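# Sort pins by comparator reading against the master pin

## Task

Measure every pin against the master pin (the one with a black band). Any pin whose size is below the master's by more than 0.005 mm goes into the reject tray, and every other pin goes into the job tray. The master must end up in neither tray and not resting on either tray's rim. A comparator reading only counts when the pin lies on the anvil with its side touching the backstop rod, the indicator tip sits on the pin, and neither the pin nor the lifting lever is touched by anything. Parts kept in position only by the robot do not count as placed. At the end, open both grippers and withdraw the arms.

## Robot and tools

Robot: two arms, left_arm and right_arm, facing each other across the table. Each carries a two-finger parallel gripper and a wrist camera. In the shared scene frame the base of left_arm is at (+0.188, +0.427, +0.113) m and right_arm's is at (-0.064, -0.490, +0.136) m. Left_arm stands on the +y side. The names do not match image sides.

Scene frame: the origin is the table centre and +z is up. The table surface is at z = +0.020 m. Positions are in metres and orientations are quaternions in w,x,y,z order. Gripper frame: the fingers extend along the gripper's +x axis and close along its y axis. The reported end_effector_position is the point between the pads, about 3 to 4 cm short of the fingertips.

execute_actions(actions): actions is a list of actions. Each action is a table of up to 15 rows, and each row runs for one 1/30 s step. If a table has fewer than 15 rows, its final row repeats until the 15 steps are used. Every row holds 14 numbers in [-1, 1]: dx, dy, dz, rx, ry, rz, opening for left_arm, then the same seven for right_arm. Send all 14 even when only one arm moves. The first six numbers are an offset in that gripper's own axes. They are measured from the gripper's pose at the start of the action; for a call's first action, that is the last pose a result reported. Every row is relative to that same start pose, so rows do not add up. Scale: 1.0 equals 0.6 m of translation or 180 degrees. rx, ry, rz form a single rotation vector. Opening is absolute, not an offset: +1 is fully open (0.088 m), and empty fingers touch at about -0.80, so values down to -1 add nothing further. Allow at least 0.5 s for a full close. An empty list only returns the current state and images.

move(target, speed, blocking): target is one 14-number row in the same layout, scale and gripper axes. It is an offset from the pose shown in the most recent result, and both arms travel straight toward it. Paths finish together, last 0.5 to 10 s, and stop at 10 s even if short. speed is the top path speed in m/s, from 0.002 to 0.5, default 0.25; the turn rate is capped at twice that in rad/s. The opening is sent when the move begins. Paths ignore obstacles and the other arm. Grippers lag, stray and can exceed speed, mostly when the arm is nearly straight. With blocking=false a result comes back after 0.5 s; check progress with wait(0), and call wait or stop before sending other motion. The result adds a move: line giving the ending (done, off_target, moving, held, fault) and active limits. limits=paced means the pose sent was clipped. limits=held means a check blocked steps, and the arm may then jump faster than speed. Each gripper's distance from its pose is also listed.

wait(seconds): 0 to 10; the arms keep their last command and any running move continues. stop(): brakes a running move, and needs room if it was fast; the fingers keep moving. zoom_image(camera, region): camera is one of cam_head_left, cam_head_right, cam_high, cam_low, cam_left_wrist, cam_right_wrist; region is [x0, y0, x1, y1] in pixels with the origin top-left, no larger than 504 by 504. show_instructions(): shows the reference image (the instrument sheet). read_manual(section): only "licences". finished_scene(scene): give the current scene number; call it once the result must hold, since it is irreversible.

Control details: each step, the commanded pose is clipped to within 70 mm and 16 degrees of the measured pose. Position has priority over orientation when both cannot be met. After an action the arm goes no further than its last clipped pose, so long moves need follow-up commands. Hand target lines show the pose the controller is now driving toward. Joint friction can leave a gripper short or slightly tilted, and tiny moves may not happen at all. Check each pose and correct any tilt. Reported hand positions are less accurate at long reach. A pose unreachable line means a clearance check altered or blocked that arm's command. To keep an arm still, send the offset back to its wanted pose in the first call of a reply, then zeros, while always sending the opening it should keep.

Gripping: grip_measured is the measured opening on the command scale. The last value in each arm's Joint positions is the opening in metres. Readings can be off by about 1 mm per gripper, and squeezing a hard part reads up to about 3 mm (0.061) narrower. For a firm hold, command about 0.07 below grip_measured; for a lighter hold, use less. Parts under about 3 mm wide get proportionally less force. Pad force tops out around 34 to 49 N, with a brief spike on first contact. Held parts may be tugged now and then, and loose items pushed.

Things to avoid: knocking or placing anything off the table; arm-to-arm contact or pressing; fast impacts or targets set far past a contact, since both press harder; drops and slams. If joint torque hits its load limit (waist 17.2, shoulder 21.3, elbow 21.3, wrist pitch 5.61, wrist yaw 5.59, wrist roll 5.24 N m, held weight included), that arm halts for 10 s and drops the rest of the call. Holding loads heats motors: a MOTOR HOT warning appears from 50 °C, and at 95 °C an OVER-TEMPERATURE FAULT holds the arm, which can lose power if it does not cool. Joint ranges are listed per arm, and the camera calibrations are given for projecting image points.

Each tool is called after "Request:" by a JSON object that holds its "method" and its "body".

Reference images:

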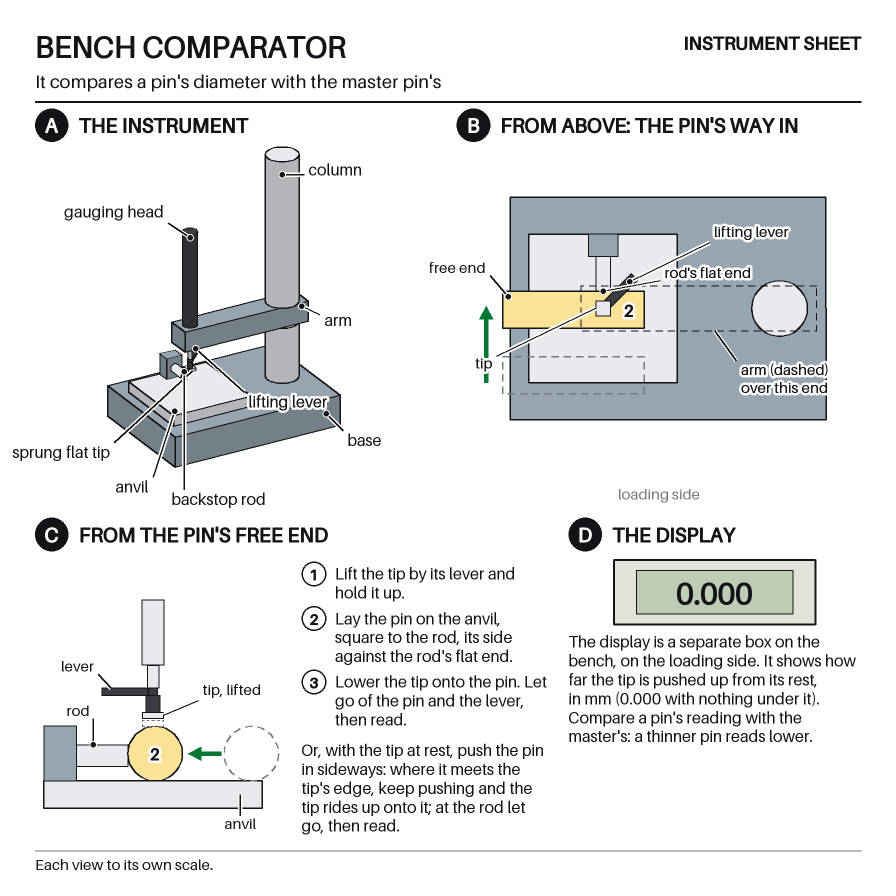

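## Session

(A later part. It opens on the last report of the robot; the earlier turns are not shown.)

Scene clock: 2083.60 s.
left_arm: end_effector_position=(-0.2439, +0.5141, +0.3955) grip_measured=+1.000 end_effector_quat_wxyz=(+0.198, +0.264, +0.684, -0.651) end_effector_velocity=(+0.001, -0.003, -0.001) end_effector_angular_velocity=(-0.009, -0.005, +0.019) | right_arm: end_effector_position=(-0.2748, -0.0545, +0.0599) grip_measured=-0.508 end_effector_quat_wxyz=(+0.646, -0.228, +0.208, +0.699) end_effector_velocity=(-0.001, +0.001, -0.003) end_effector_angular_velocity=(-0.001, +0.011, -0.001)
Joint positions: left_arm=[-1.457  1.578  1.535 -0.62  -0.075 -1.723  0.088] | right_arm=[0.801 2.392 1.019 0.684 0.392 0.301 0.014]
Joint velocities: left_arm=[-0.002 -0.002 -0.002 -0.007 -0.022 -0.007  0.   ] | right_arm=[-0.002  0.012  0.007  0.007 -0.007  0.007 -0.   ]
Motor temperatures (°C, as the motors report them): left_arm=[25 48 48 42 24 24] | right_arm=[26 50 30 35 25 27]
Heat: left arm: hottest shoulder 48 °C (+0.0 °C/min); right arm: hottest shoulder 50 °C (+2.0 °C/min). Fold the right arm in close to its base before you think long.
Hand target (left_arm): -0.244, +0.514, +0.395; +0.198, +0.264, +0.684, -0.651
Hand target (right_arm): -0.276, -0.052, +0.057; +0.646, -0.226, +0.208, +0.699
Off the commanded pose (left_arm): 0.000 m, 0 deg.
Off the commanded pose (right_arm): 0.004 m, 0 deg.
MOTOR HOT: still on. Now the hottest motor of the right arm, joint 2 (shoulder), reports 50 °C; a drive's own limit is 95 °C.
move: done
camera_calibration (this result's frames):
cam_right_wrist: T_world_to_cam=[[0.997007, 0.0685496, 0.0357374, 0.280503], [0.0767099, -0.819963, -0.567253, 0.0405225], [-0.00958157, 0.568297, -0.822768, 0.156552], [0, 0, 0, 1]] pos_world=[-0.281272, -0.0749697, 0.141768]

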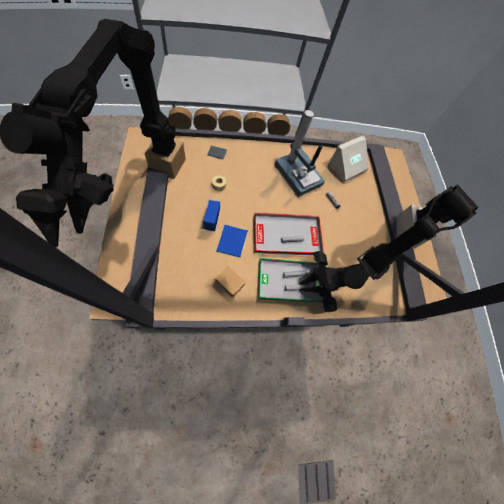

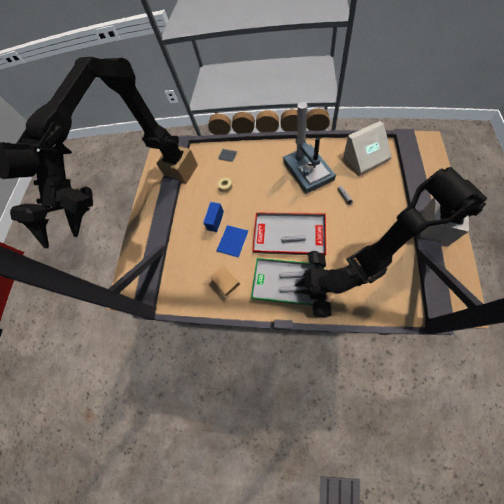

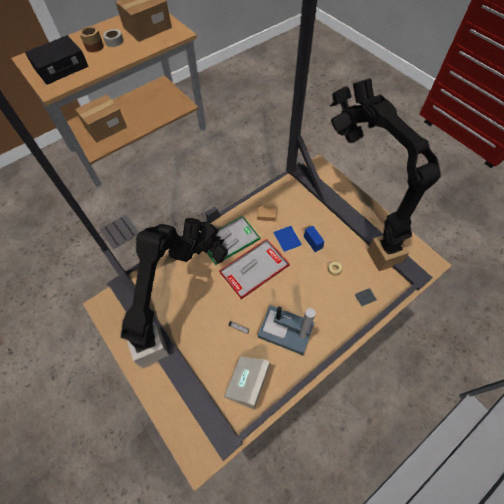

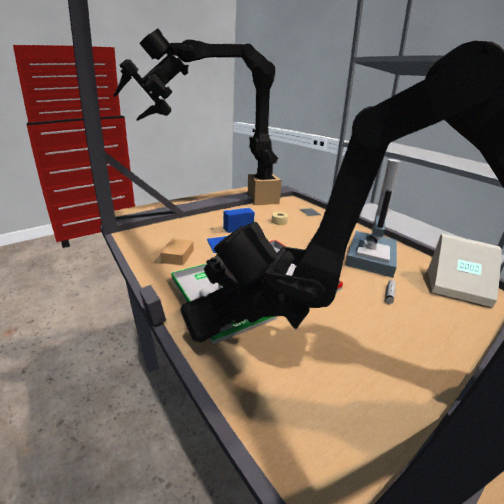

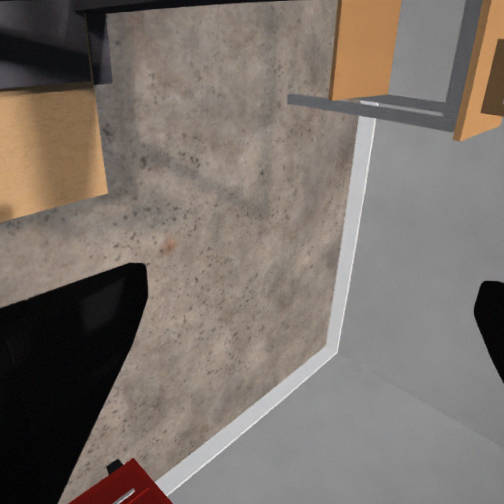

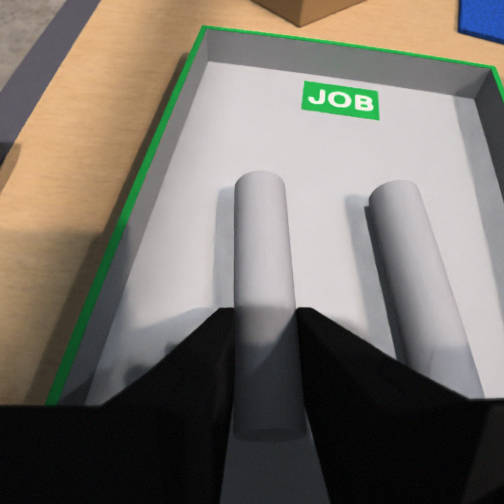

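Request:
{"method": "execute_actions", "body": {"actions": [[[0,0,0,0,0,0,1, 0.0075,0,-0.009,0,0,0,-0.75]]]}}

Scene clock: 2096.73 s.
left_arm: end_effector_position=(-0.2439, +0.5141, +0.3955) grip_measured=+1.000 end_effector_quat_wxyz=(+0.198, +0.264, +0.684, -0.651) end_effector_velocity=(+0.000, -0.002, -0.003) end_effector_angular_velocity=(-0.022, -0.008, +0.010) | right_arm: end_effector_position=(-0.2751, -0.0540, +0.0585) grip_measured=-0.508 end_effector_quat_wxyz=(+0.646, -0.225, +0.207, +0.700) end_effector_velocity=(-0.001, +0.002, +0.003) end_effector_angular_velocity=(+0.008, +0.005, +0.008)
Joint positions: left_arm=[-1.457  1.578  1.535 -0.62  -0.075 -1.723  0.088] | right_arm=[0.801 2.4   1.019 0.699 0.392 0.301 0.014]
Joint velocities: left_arm=[-0.002  0.002 -0.002 -0.007 -0.022  0.007  0.   ] | right_arm=[-0.002 -0.002  0.002  0.007 -0.007 -0.007 -0.   ]
Motor temperatures (°C, as the motors report them): left_arm=[25 48 48 42 24 24] | right_arm=[26 49 30 37 25 27]
Heat: left arm: hottest shoulder 48 °C (+0.0 °C/min); right arm: hottest shoulder 49 °C (+0.0 °C/min). Fold the right arm in close to its base before you think long.
Hand target (left_arm): -0.244, +0.514, +0.395; +0.198, +0.264, +0.684, -0.651
Hand target (right_arm): -0.275, -0.054, +0.053; +0.646, -0.228, +0.208, +0.699
Off the commanded pose (left_arm): 0.000 m, 0 deg.
Off the commanded pose (right_arm): 0.006 m, 0 deg.
MOTOR HOT: still on. Now the hottest motor of the right arm, joint 2 (shoulder), reports 49 °C; a drive's own limit is 95 °C.
camera_calibration (this result's frames):
cam_right_wrist: T_world_to_cam=[[0.997134, 0.0683525, 0.0324416, 0.281042], [0.0746003, -0.816669, -0.572265, 0.0400477], [-0.0126217, 0.573045, -0.819427, 0.154368], [0, 0, 0, 1]] pos_world=[-0.281276, -0.0749643, 0.140294]

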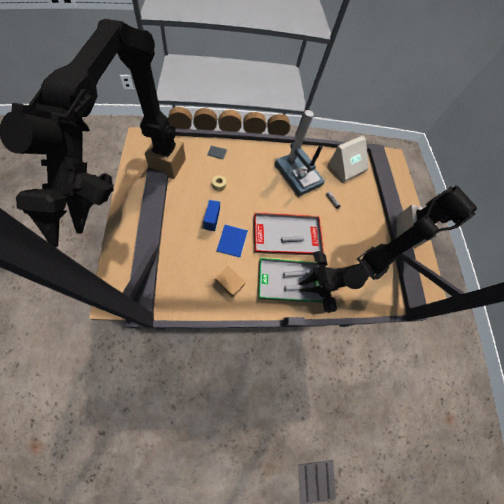

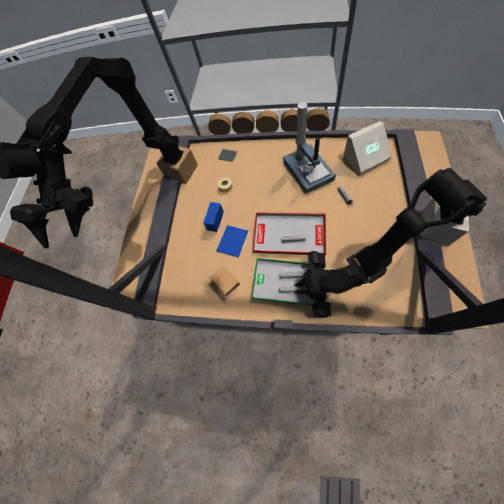

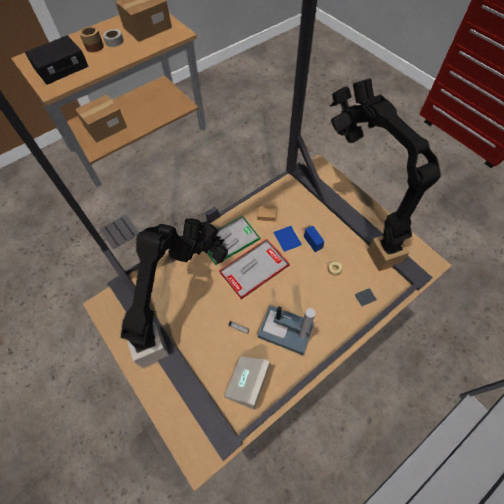

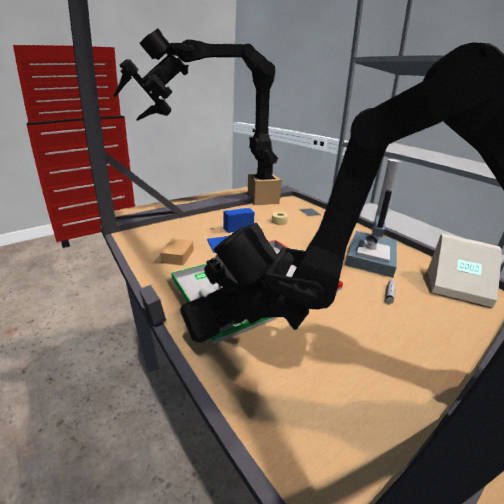

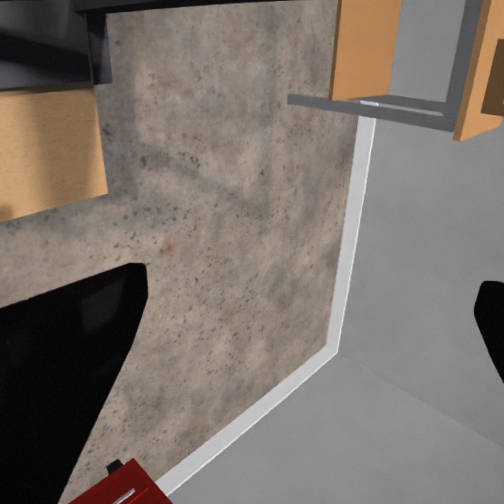

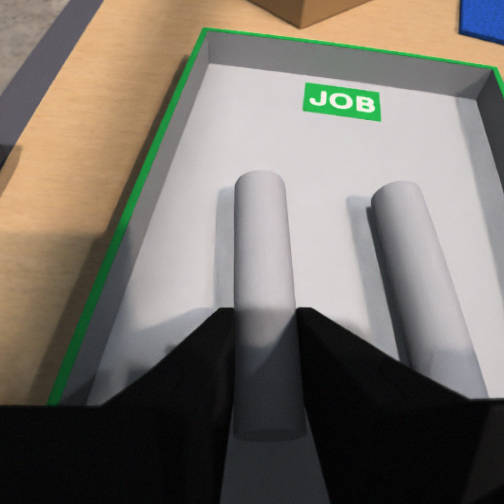

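Request:
{"method": "execute_actions", "body": {"actions": [[[0,0,0,0,0,0,1, 0.007,0,-0.009,0,0,0,-0.75]]]}}

Scene clock: 2101.53 s.
left_arm: end_effector_position=(-0.2439, +0.5141, +0.3955) grip_measured=+1.000 end_effector_quat_wxyz=(+0.198, +0.264, +0.684, -0.651) end_effector_velocity=(+0.001, -0.003, -0.001) end_effector_angular_velocity=(-0.021, -0.003, +0.010) | right_arm: end_effector_position=(-0.2755, -0.0533, +0.0582) grip_measured=-0.508 end_effector_quat_wxyz=(+0.646, -0.220, +0.206, +0.701) end_effector_velocity=(+0.001, -0.001, -0.000) end_effector_angular_velocity=(-0.003, -0.014, +0.001)
Joint positions: left_arm=[-1.457  1.578  1.535 -0.62  -0.075 -1.723  0.088] | right_arm=[0.801 2.406 1.019 0.715 0.393 0.301 0.014]
Joint velocities: left_arm=[-0.002 -0.002 -0.002 -0.007 -0.022  0.007  0.   ] | right_arm=[ 0.002 -0.002 -0.002 -0.007  0.007 -0.007  0.   ]
Motor temperatures (°C, as the motors report them): left_arm=[25 48 48 42 24 24] | right_arm=[26 49 30 37 25 27]
Heat: left arm: hottest shoulder 48 °C (+0.0 °C/min); right arm: hottest shoulder 49 °C (+0.0 °C/min). Fold the right arm in close to its base before you think long.
Hand target (left_arm): -0.244, +0.514, +0.395; +0.198, +0.264, +0.684, -0.651
Hand target (right_arm): -0.275, -0.054, +0.052; +0.646, -0.224, +0.207, +0.700
Off the commanded pose (left_arm): 0.000 m, 0 deg.
Off the commanded pose (right_arm): 0.007 m, 1 deg.
MOTOR HOT: still on. Now the hottest motor of the right arm, joint 2 (shoulder), reports 49 °C; a drive's own limit is 95 °C.
camera_calibration (this result's frames):
cam_right_wrist: T_world_to_cam=[[0.997298, 0.0678181, 0.028253, 0.281676], [0.0716322, -0.812178, -0.578996, 0.0403066], [-0.0163199, 0.579455, -0.814841, 0.152713], [0, 0, 0, 1]] pos_world=[-0.28131, -0.0748567, 0.139816]

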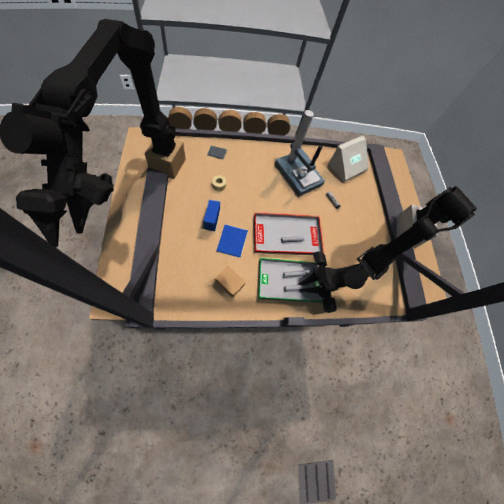

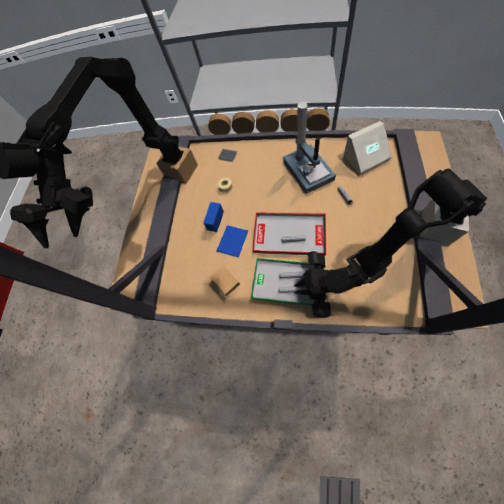

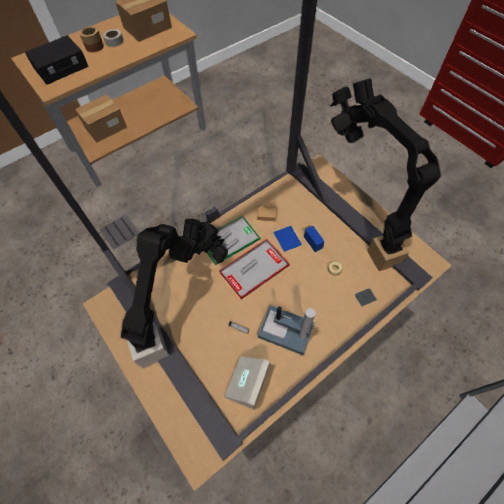

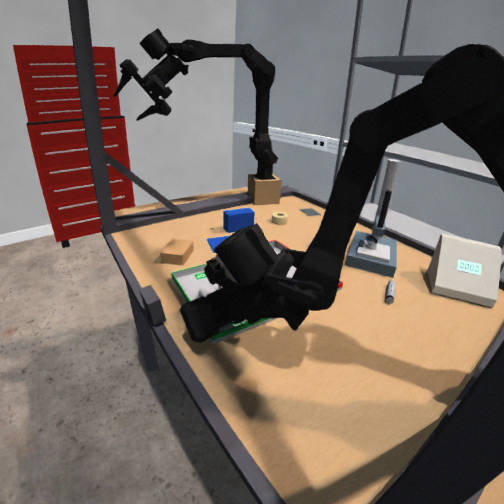

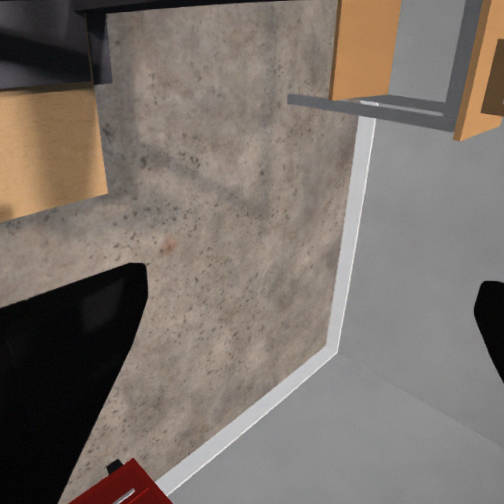

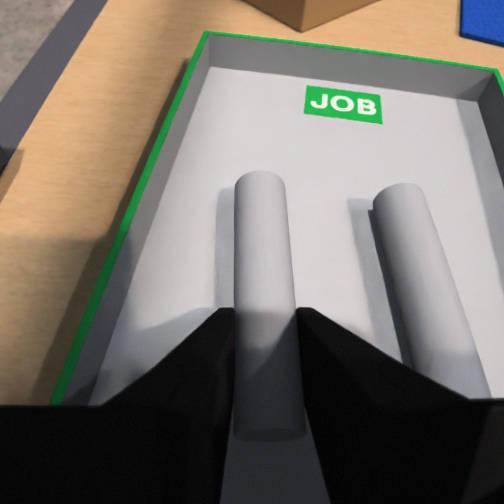

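Request:
{"method": "execute_actions", "body": {"actions": [[[0,0,0,0,0,0,1, 0,0,0,0,0,0,-0.47]],[[0,0,0,0,0,0,1, 0,0,0,0,0,0,-0.40]]]}}

Scene clock: 2107.07 s.
left_arm: end_effector_position=(-0.2439, +0.5141, +0.3955) grip_measured=+1.000 end_effector_quat_wxyz=(+0.198, +0.264, +0.684, -0.651) end_effector_velocity=(+0.002, +0.002, -0.001) end_effector_angular_velocity=(-0.014, -0.006, -0.022) | right_arm: end_effector_position=(-0.2755, -0.0532, +0.0583) grip_measured=-0.403 end_effector_quat_wxyz=(+0.646, -0.220, +0.206, +0.701) end_effector_velocity=(+0.001, -0.002, -0.000) end_effector_angular_velocity=(-0.008, -0.006, +0.008)
Joint positions: left_arm=[-1.457  1.578  1.535 -0.62  -0.075 -1.723  0.088] | right_arm=[0.801 2.406 1.019 0.715 0.393 0.301 0.019]
Joint velocities: left_arm=[-0.002 -0.002 -0.002 -0.007  0.007  0.022  0.   ] | right_arm=[-0.002 -0.007 -0.007 -0.007 -0.007 -0.007  0.   ]
Motor temperatures (°C, as the motors report them): left_arm=[25 48 48 42 24 24] | right_arm=[26 49 30 38 25 27]
Heat: left arm: hottest shoulder 48 °C (+0.0 °C/min); right arm: hottest shoulder 49 °C (+0.0 °C/min). Fold the right arm in close to its base before you think long.
Hand target (left_arm): -0.244, +0.514, +0.395; +0.198, +0.264, +0.684, -0.651
Hand target (right_arm): -0.276, -0.053, +0.058; +0.646, -0.220, +0.206, +0.701
Off the commanded pose (left_arm): 0.000 m, 0 deg.
Off the commanded pose (right_arm): 0.000 m, 0 deg.
MOTOR HOT: still on. Now the hottest motor of the right arm, joint 2 (shoulder), reports 49 °C; a drive's own limit is 95 °C.
camera_calibration (this result's frames):
cam_right_wrist: T_world_to_cam=[[0.997303, 0.067809, 0.0280696, 0.28171], [0.0715131, -0.811992, -0.579271, 0.0403709], [-0.0164875, 0.579717, -0.814651, 0.152695], [0, 0, 0, 1]] pos_world=[-0.28132, -0.0748416, 0.139872]

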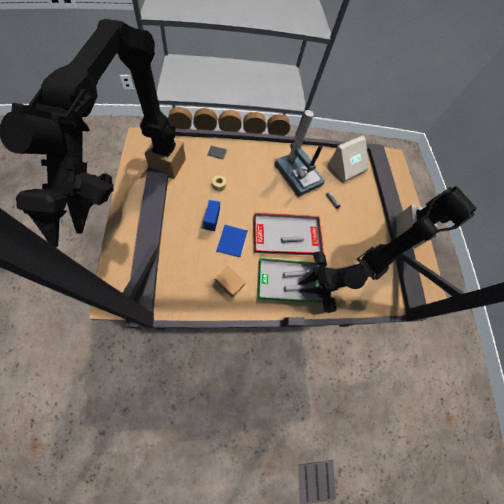

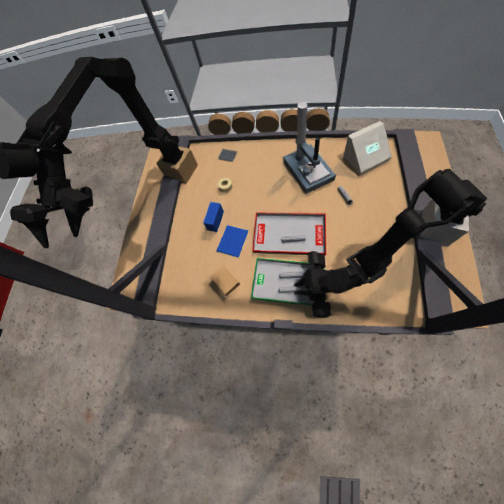

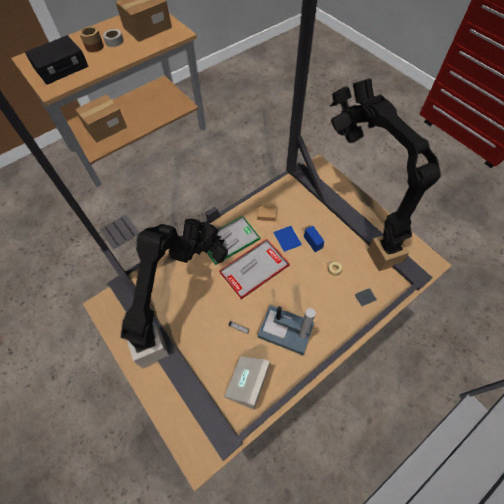

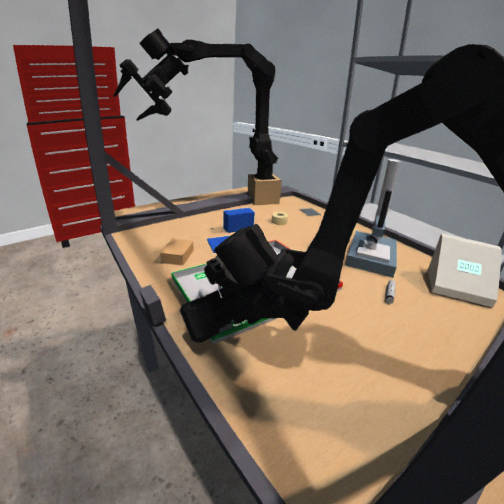

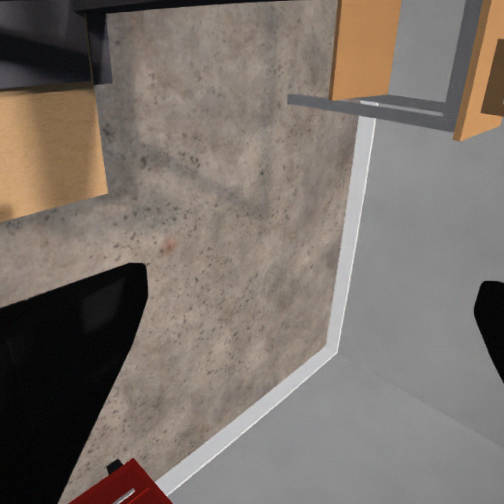

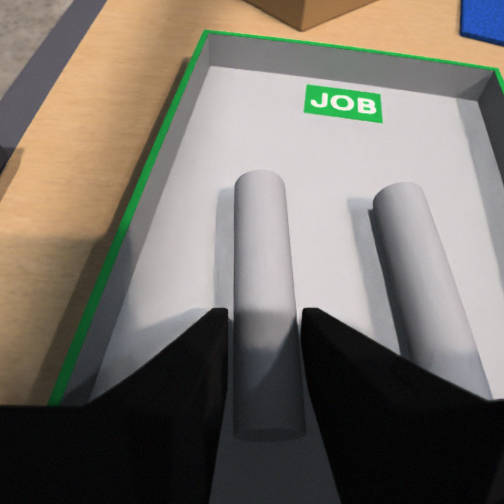

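Pin unchanged on release—it's resting. Lift.

Request:
{"method": "move", "body": {"target": [0,0,0,0,0,0,1, -0.055,0,0.078,0,0,0,-0.33], "speed": 0.12}}

Scene clock: 2114.53 s.
left_arm: end_effector_position=(-0.2439, +0.5141, +0.3955) grip_measured=+1.000 end_effector_quat_wxyz=(+0.198, +0.264, +0.684, -0.651) end_effector_velocity=(-0.001, -0.002, +0.001) end_effector_angular_velocity=(-0.006, +0.009, +0.019) | right_arm: end_effector_position=(-0.2756, -0.0532, +0.1081) grip_measured=-0.332 end_effector_quat_wxyz=(+0.646, -0.225, +0.208, +0.699) end_effector_velocity=(+0.004, -0.002, -0.001) end_effector_angular_velocity=(-0.010, -0.031, +0.005)
Joint positions: left_arm=[-1.457  1.578  1.535 -0.62  -0.075 -1.723  0.088] | right_arm=[0.801 2.229 1.004 0.541 0.393 0.301 0.023]
Joint velocities: left_arm=[-0.002 -0.002 -0.002  0.007 -0.022 -0.007  0.   ] | right_arm=[-0.002 -0.007 -0.002 -0.022  0.007 -0.022 -0.   ]
Motor temperatures (°C, as the motors report them): left_arm=[25 48 48 42 24 24] | right_arm=[26 50 30 38 25 27]
Heat: left arm: hottest shoulder 48 °C (+0.0 °C/min); right arm: hottest shoulder 50 °C (+0.0 °C/min). Fold the right arm in close to its base before you think long.
Hand target (left_arm): -0.244, +0.514, +0.395; +0.198, +0.264, +0.684, -0.651
Hand target (right_arm): -0.275, -0.053, +0.115; +0.646, -0.220, +0.206, +0.701
Off the commanded pose (left_arm): 0.000 m, 0 deg.
Off the commanded pose (right_arm): 0.007 m, 1 deg.
MOTOR HOT: still on. Now the hottest motor of the right arm, joint 2 (shoulder), reports 50 °C; a drive's own limit is 95 °C.
move: done
camera_calibration (this result's frames):
cam_right_wrist: T_world_to_cam=[[0.99712, 0.0680953, 0.0333852, 0.279737], [0.0749447, -0.817351, -0.571244, 0.0690682], [-0.0116116, 0.572101, -0.820101, 0.194761], [0, 0, 0, 1]] pos_world=[-0.281846, -0.0740188, 0.189839]

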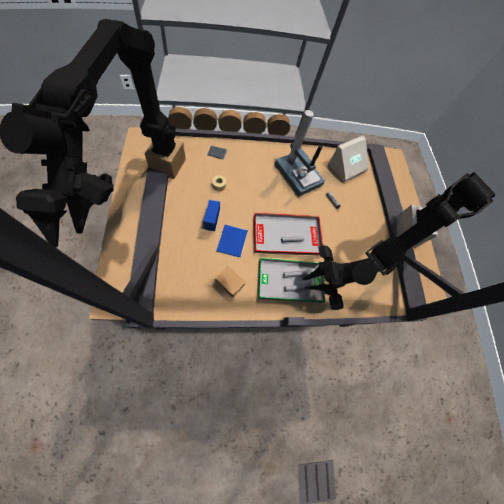

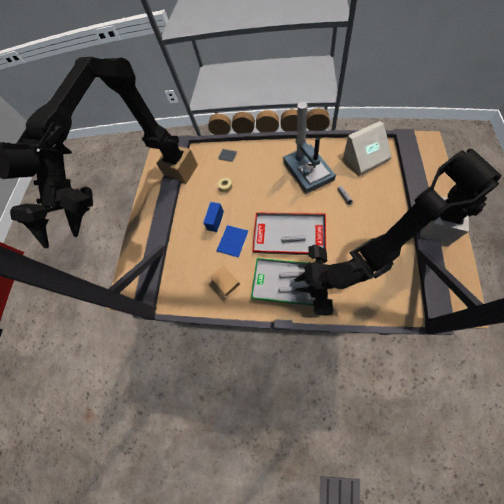

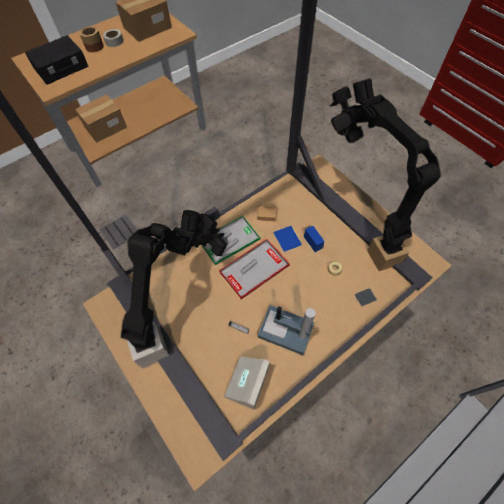

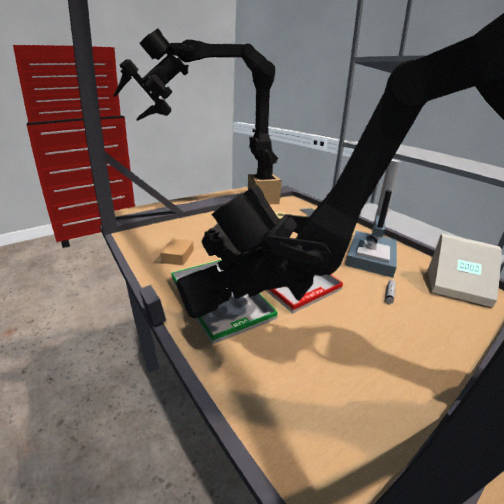

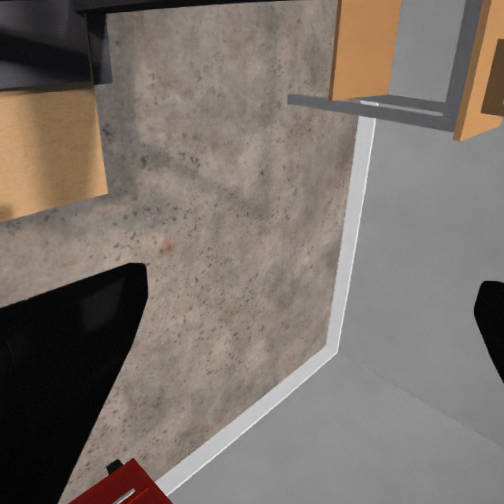

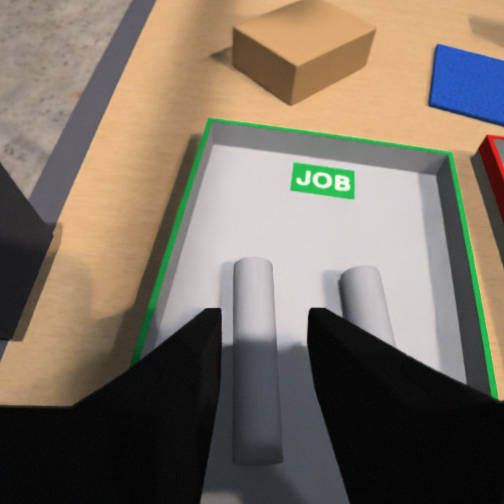

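Request:
{"method": "move", "body": {"target": [0,0,0,0,0,0,1, -0.382,-0.226,-0.123,0,0,0,0.2], "speed": 0.25}}

Scene clock: 2124.50 s.
left_arm: end_effector_position=(-0.2439, +0.5141, +0.3955) grip_measured=+1.000 end_effector_quat_wxyz=(+0.198, +0.264, +0.684, -0.651) end_effector_velocity=(+0.004, -0.001, -0.004) end_effector_angular_velocity=(-0.015, -0.020, -0.001) | right_arm: end_effector_position=(-0.1206, -0.2732, +0.1750) grip_measured=+0.198 end_effector_quat_wxyz=(+0.645, -0.232, +0.211, +0.697) end_effector_velocity=(+0.002, -0.003, -0.001) end_effector_angular_velocity=(-0.009, +0.007, -0.006)
Joint positions: left_arm=[-1.457  1.578  1.535 -0.62  -0.075 -1.723  0.088] | right_arm=[0.688 0.768 0.049 0.045 0.304 0.227 0.049]
Joint velocities: left_arm=[-0.002 -0.002 -0.002 -0.022 -0.007  0.007  0.   ] | right_arm=[-0.007 -0.032 -0.002 -0.037 -0.007  0.007 -0.   ]
Motor temperatures (°C, as the motors report them): left_arm=[25 48 48 42 24 24] | right_arm=[26 53 30 38 25 27]
Heat: left arm: hottest shoulder 48 °C (+0.0 °C/min); right arm: hottest shoulder 53 °C (+3.0 °C/min). Fold the right arm in close to its base before you think long.
Hand target (left_arm): -0.244, +0.514, +0.395; +0.198, +0.264, +0.684, -0.651
Hand target (right_arm): -0.122, -0.270, +0.181; +0.646, -0.225, +0.208, +0.699
Off the commanded pose (left_arm): 0.000 m, 0 deg.
Off the commanded pose (right_arm): 0.007 m, 1 deg.
MOTOR HOT: still on. Now the hottest motor of the right arm, joint 2 (shoulder), reports 53 °C; a drive's own limit is 95 °C.
move: done
camera_calibration (this result's frames):
cam_right_wrist: T_world_to_cam=[[0.996883, 0.0685685, 0.0390237, 0.137113], [0.0786632, -0.825915, -0.55828, -0.0883342], [-0.00605013, 0.559609, -0.828735, 0.376097], [0, 0, 0, 1]] pos_world=[-0.127462, -0.292826, 0.257019]

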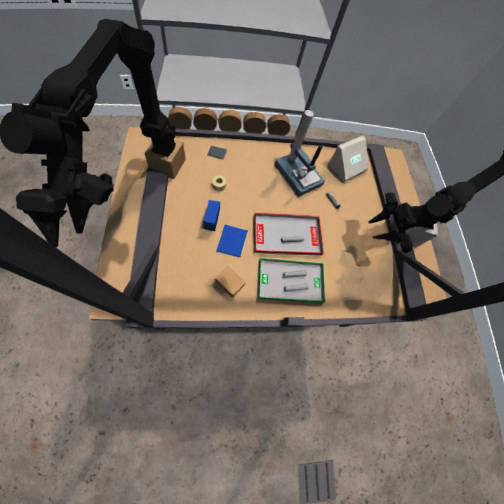

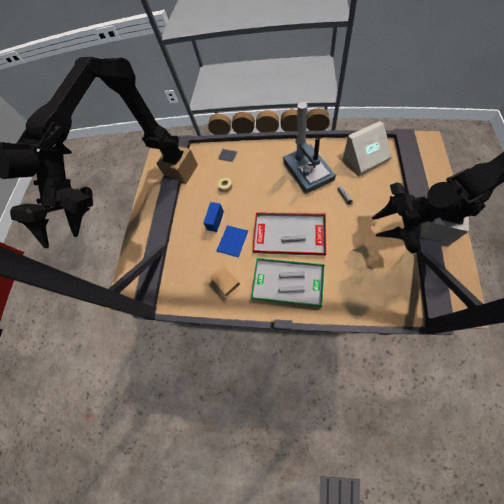

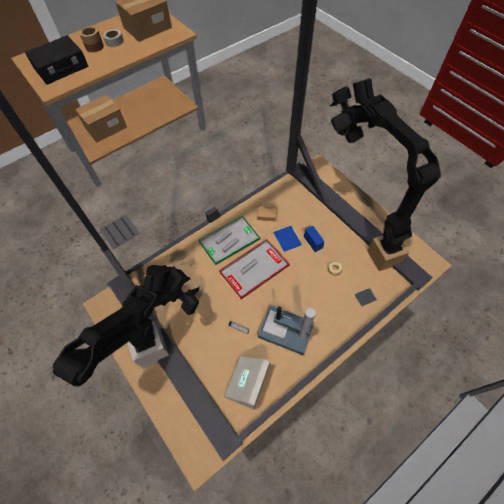

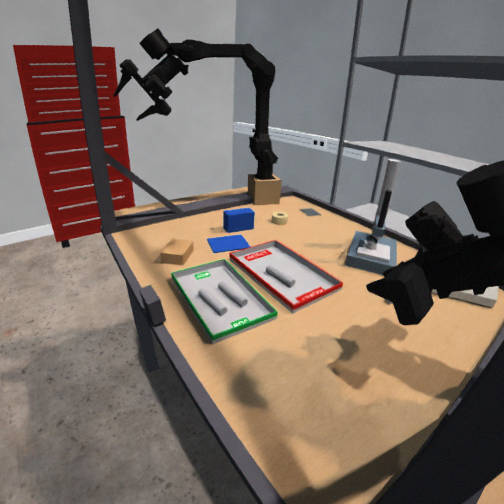

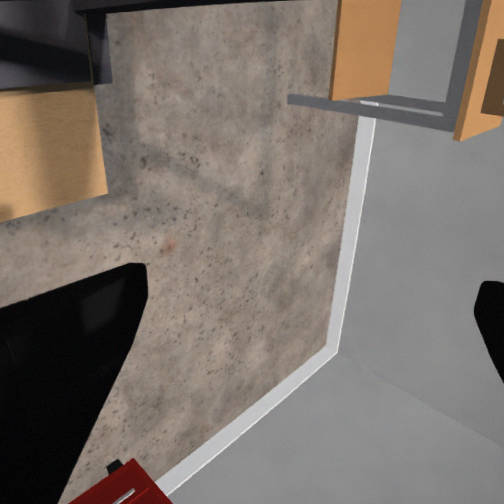

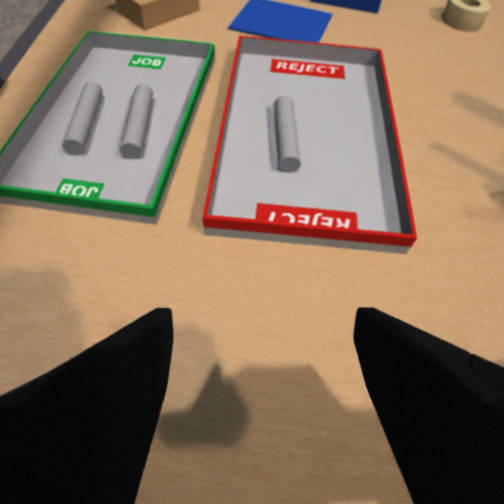

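Request:
{"method": "finished_scene", "body": {"scene": 1}}

The scene is finished: the task was done.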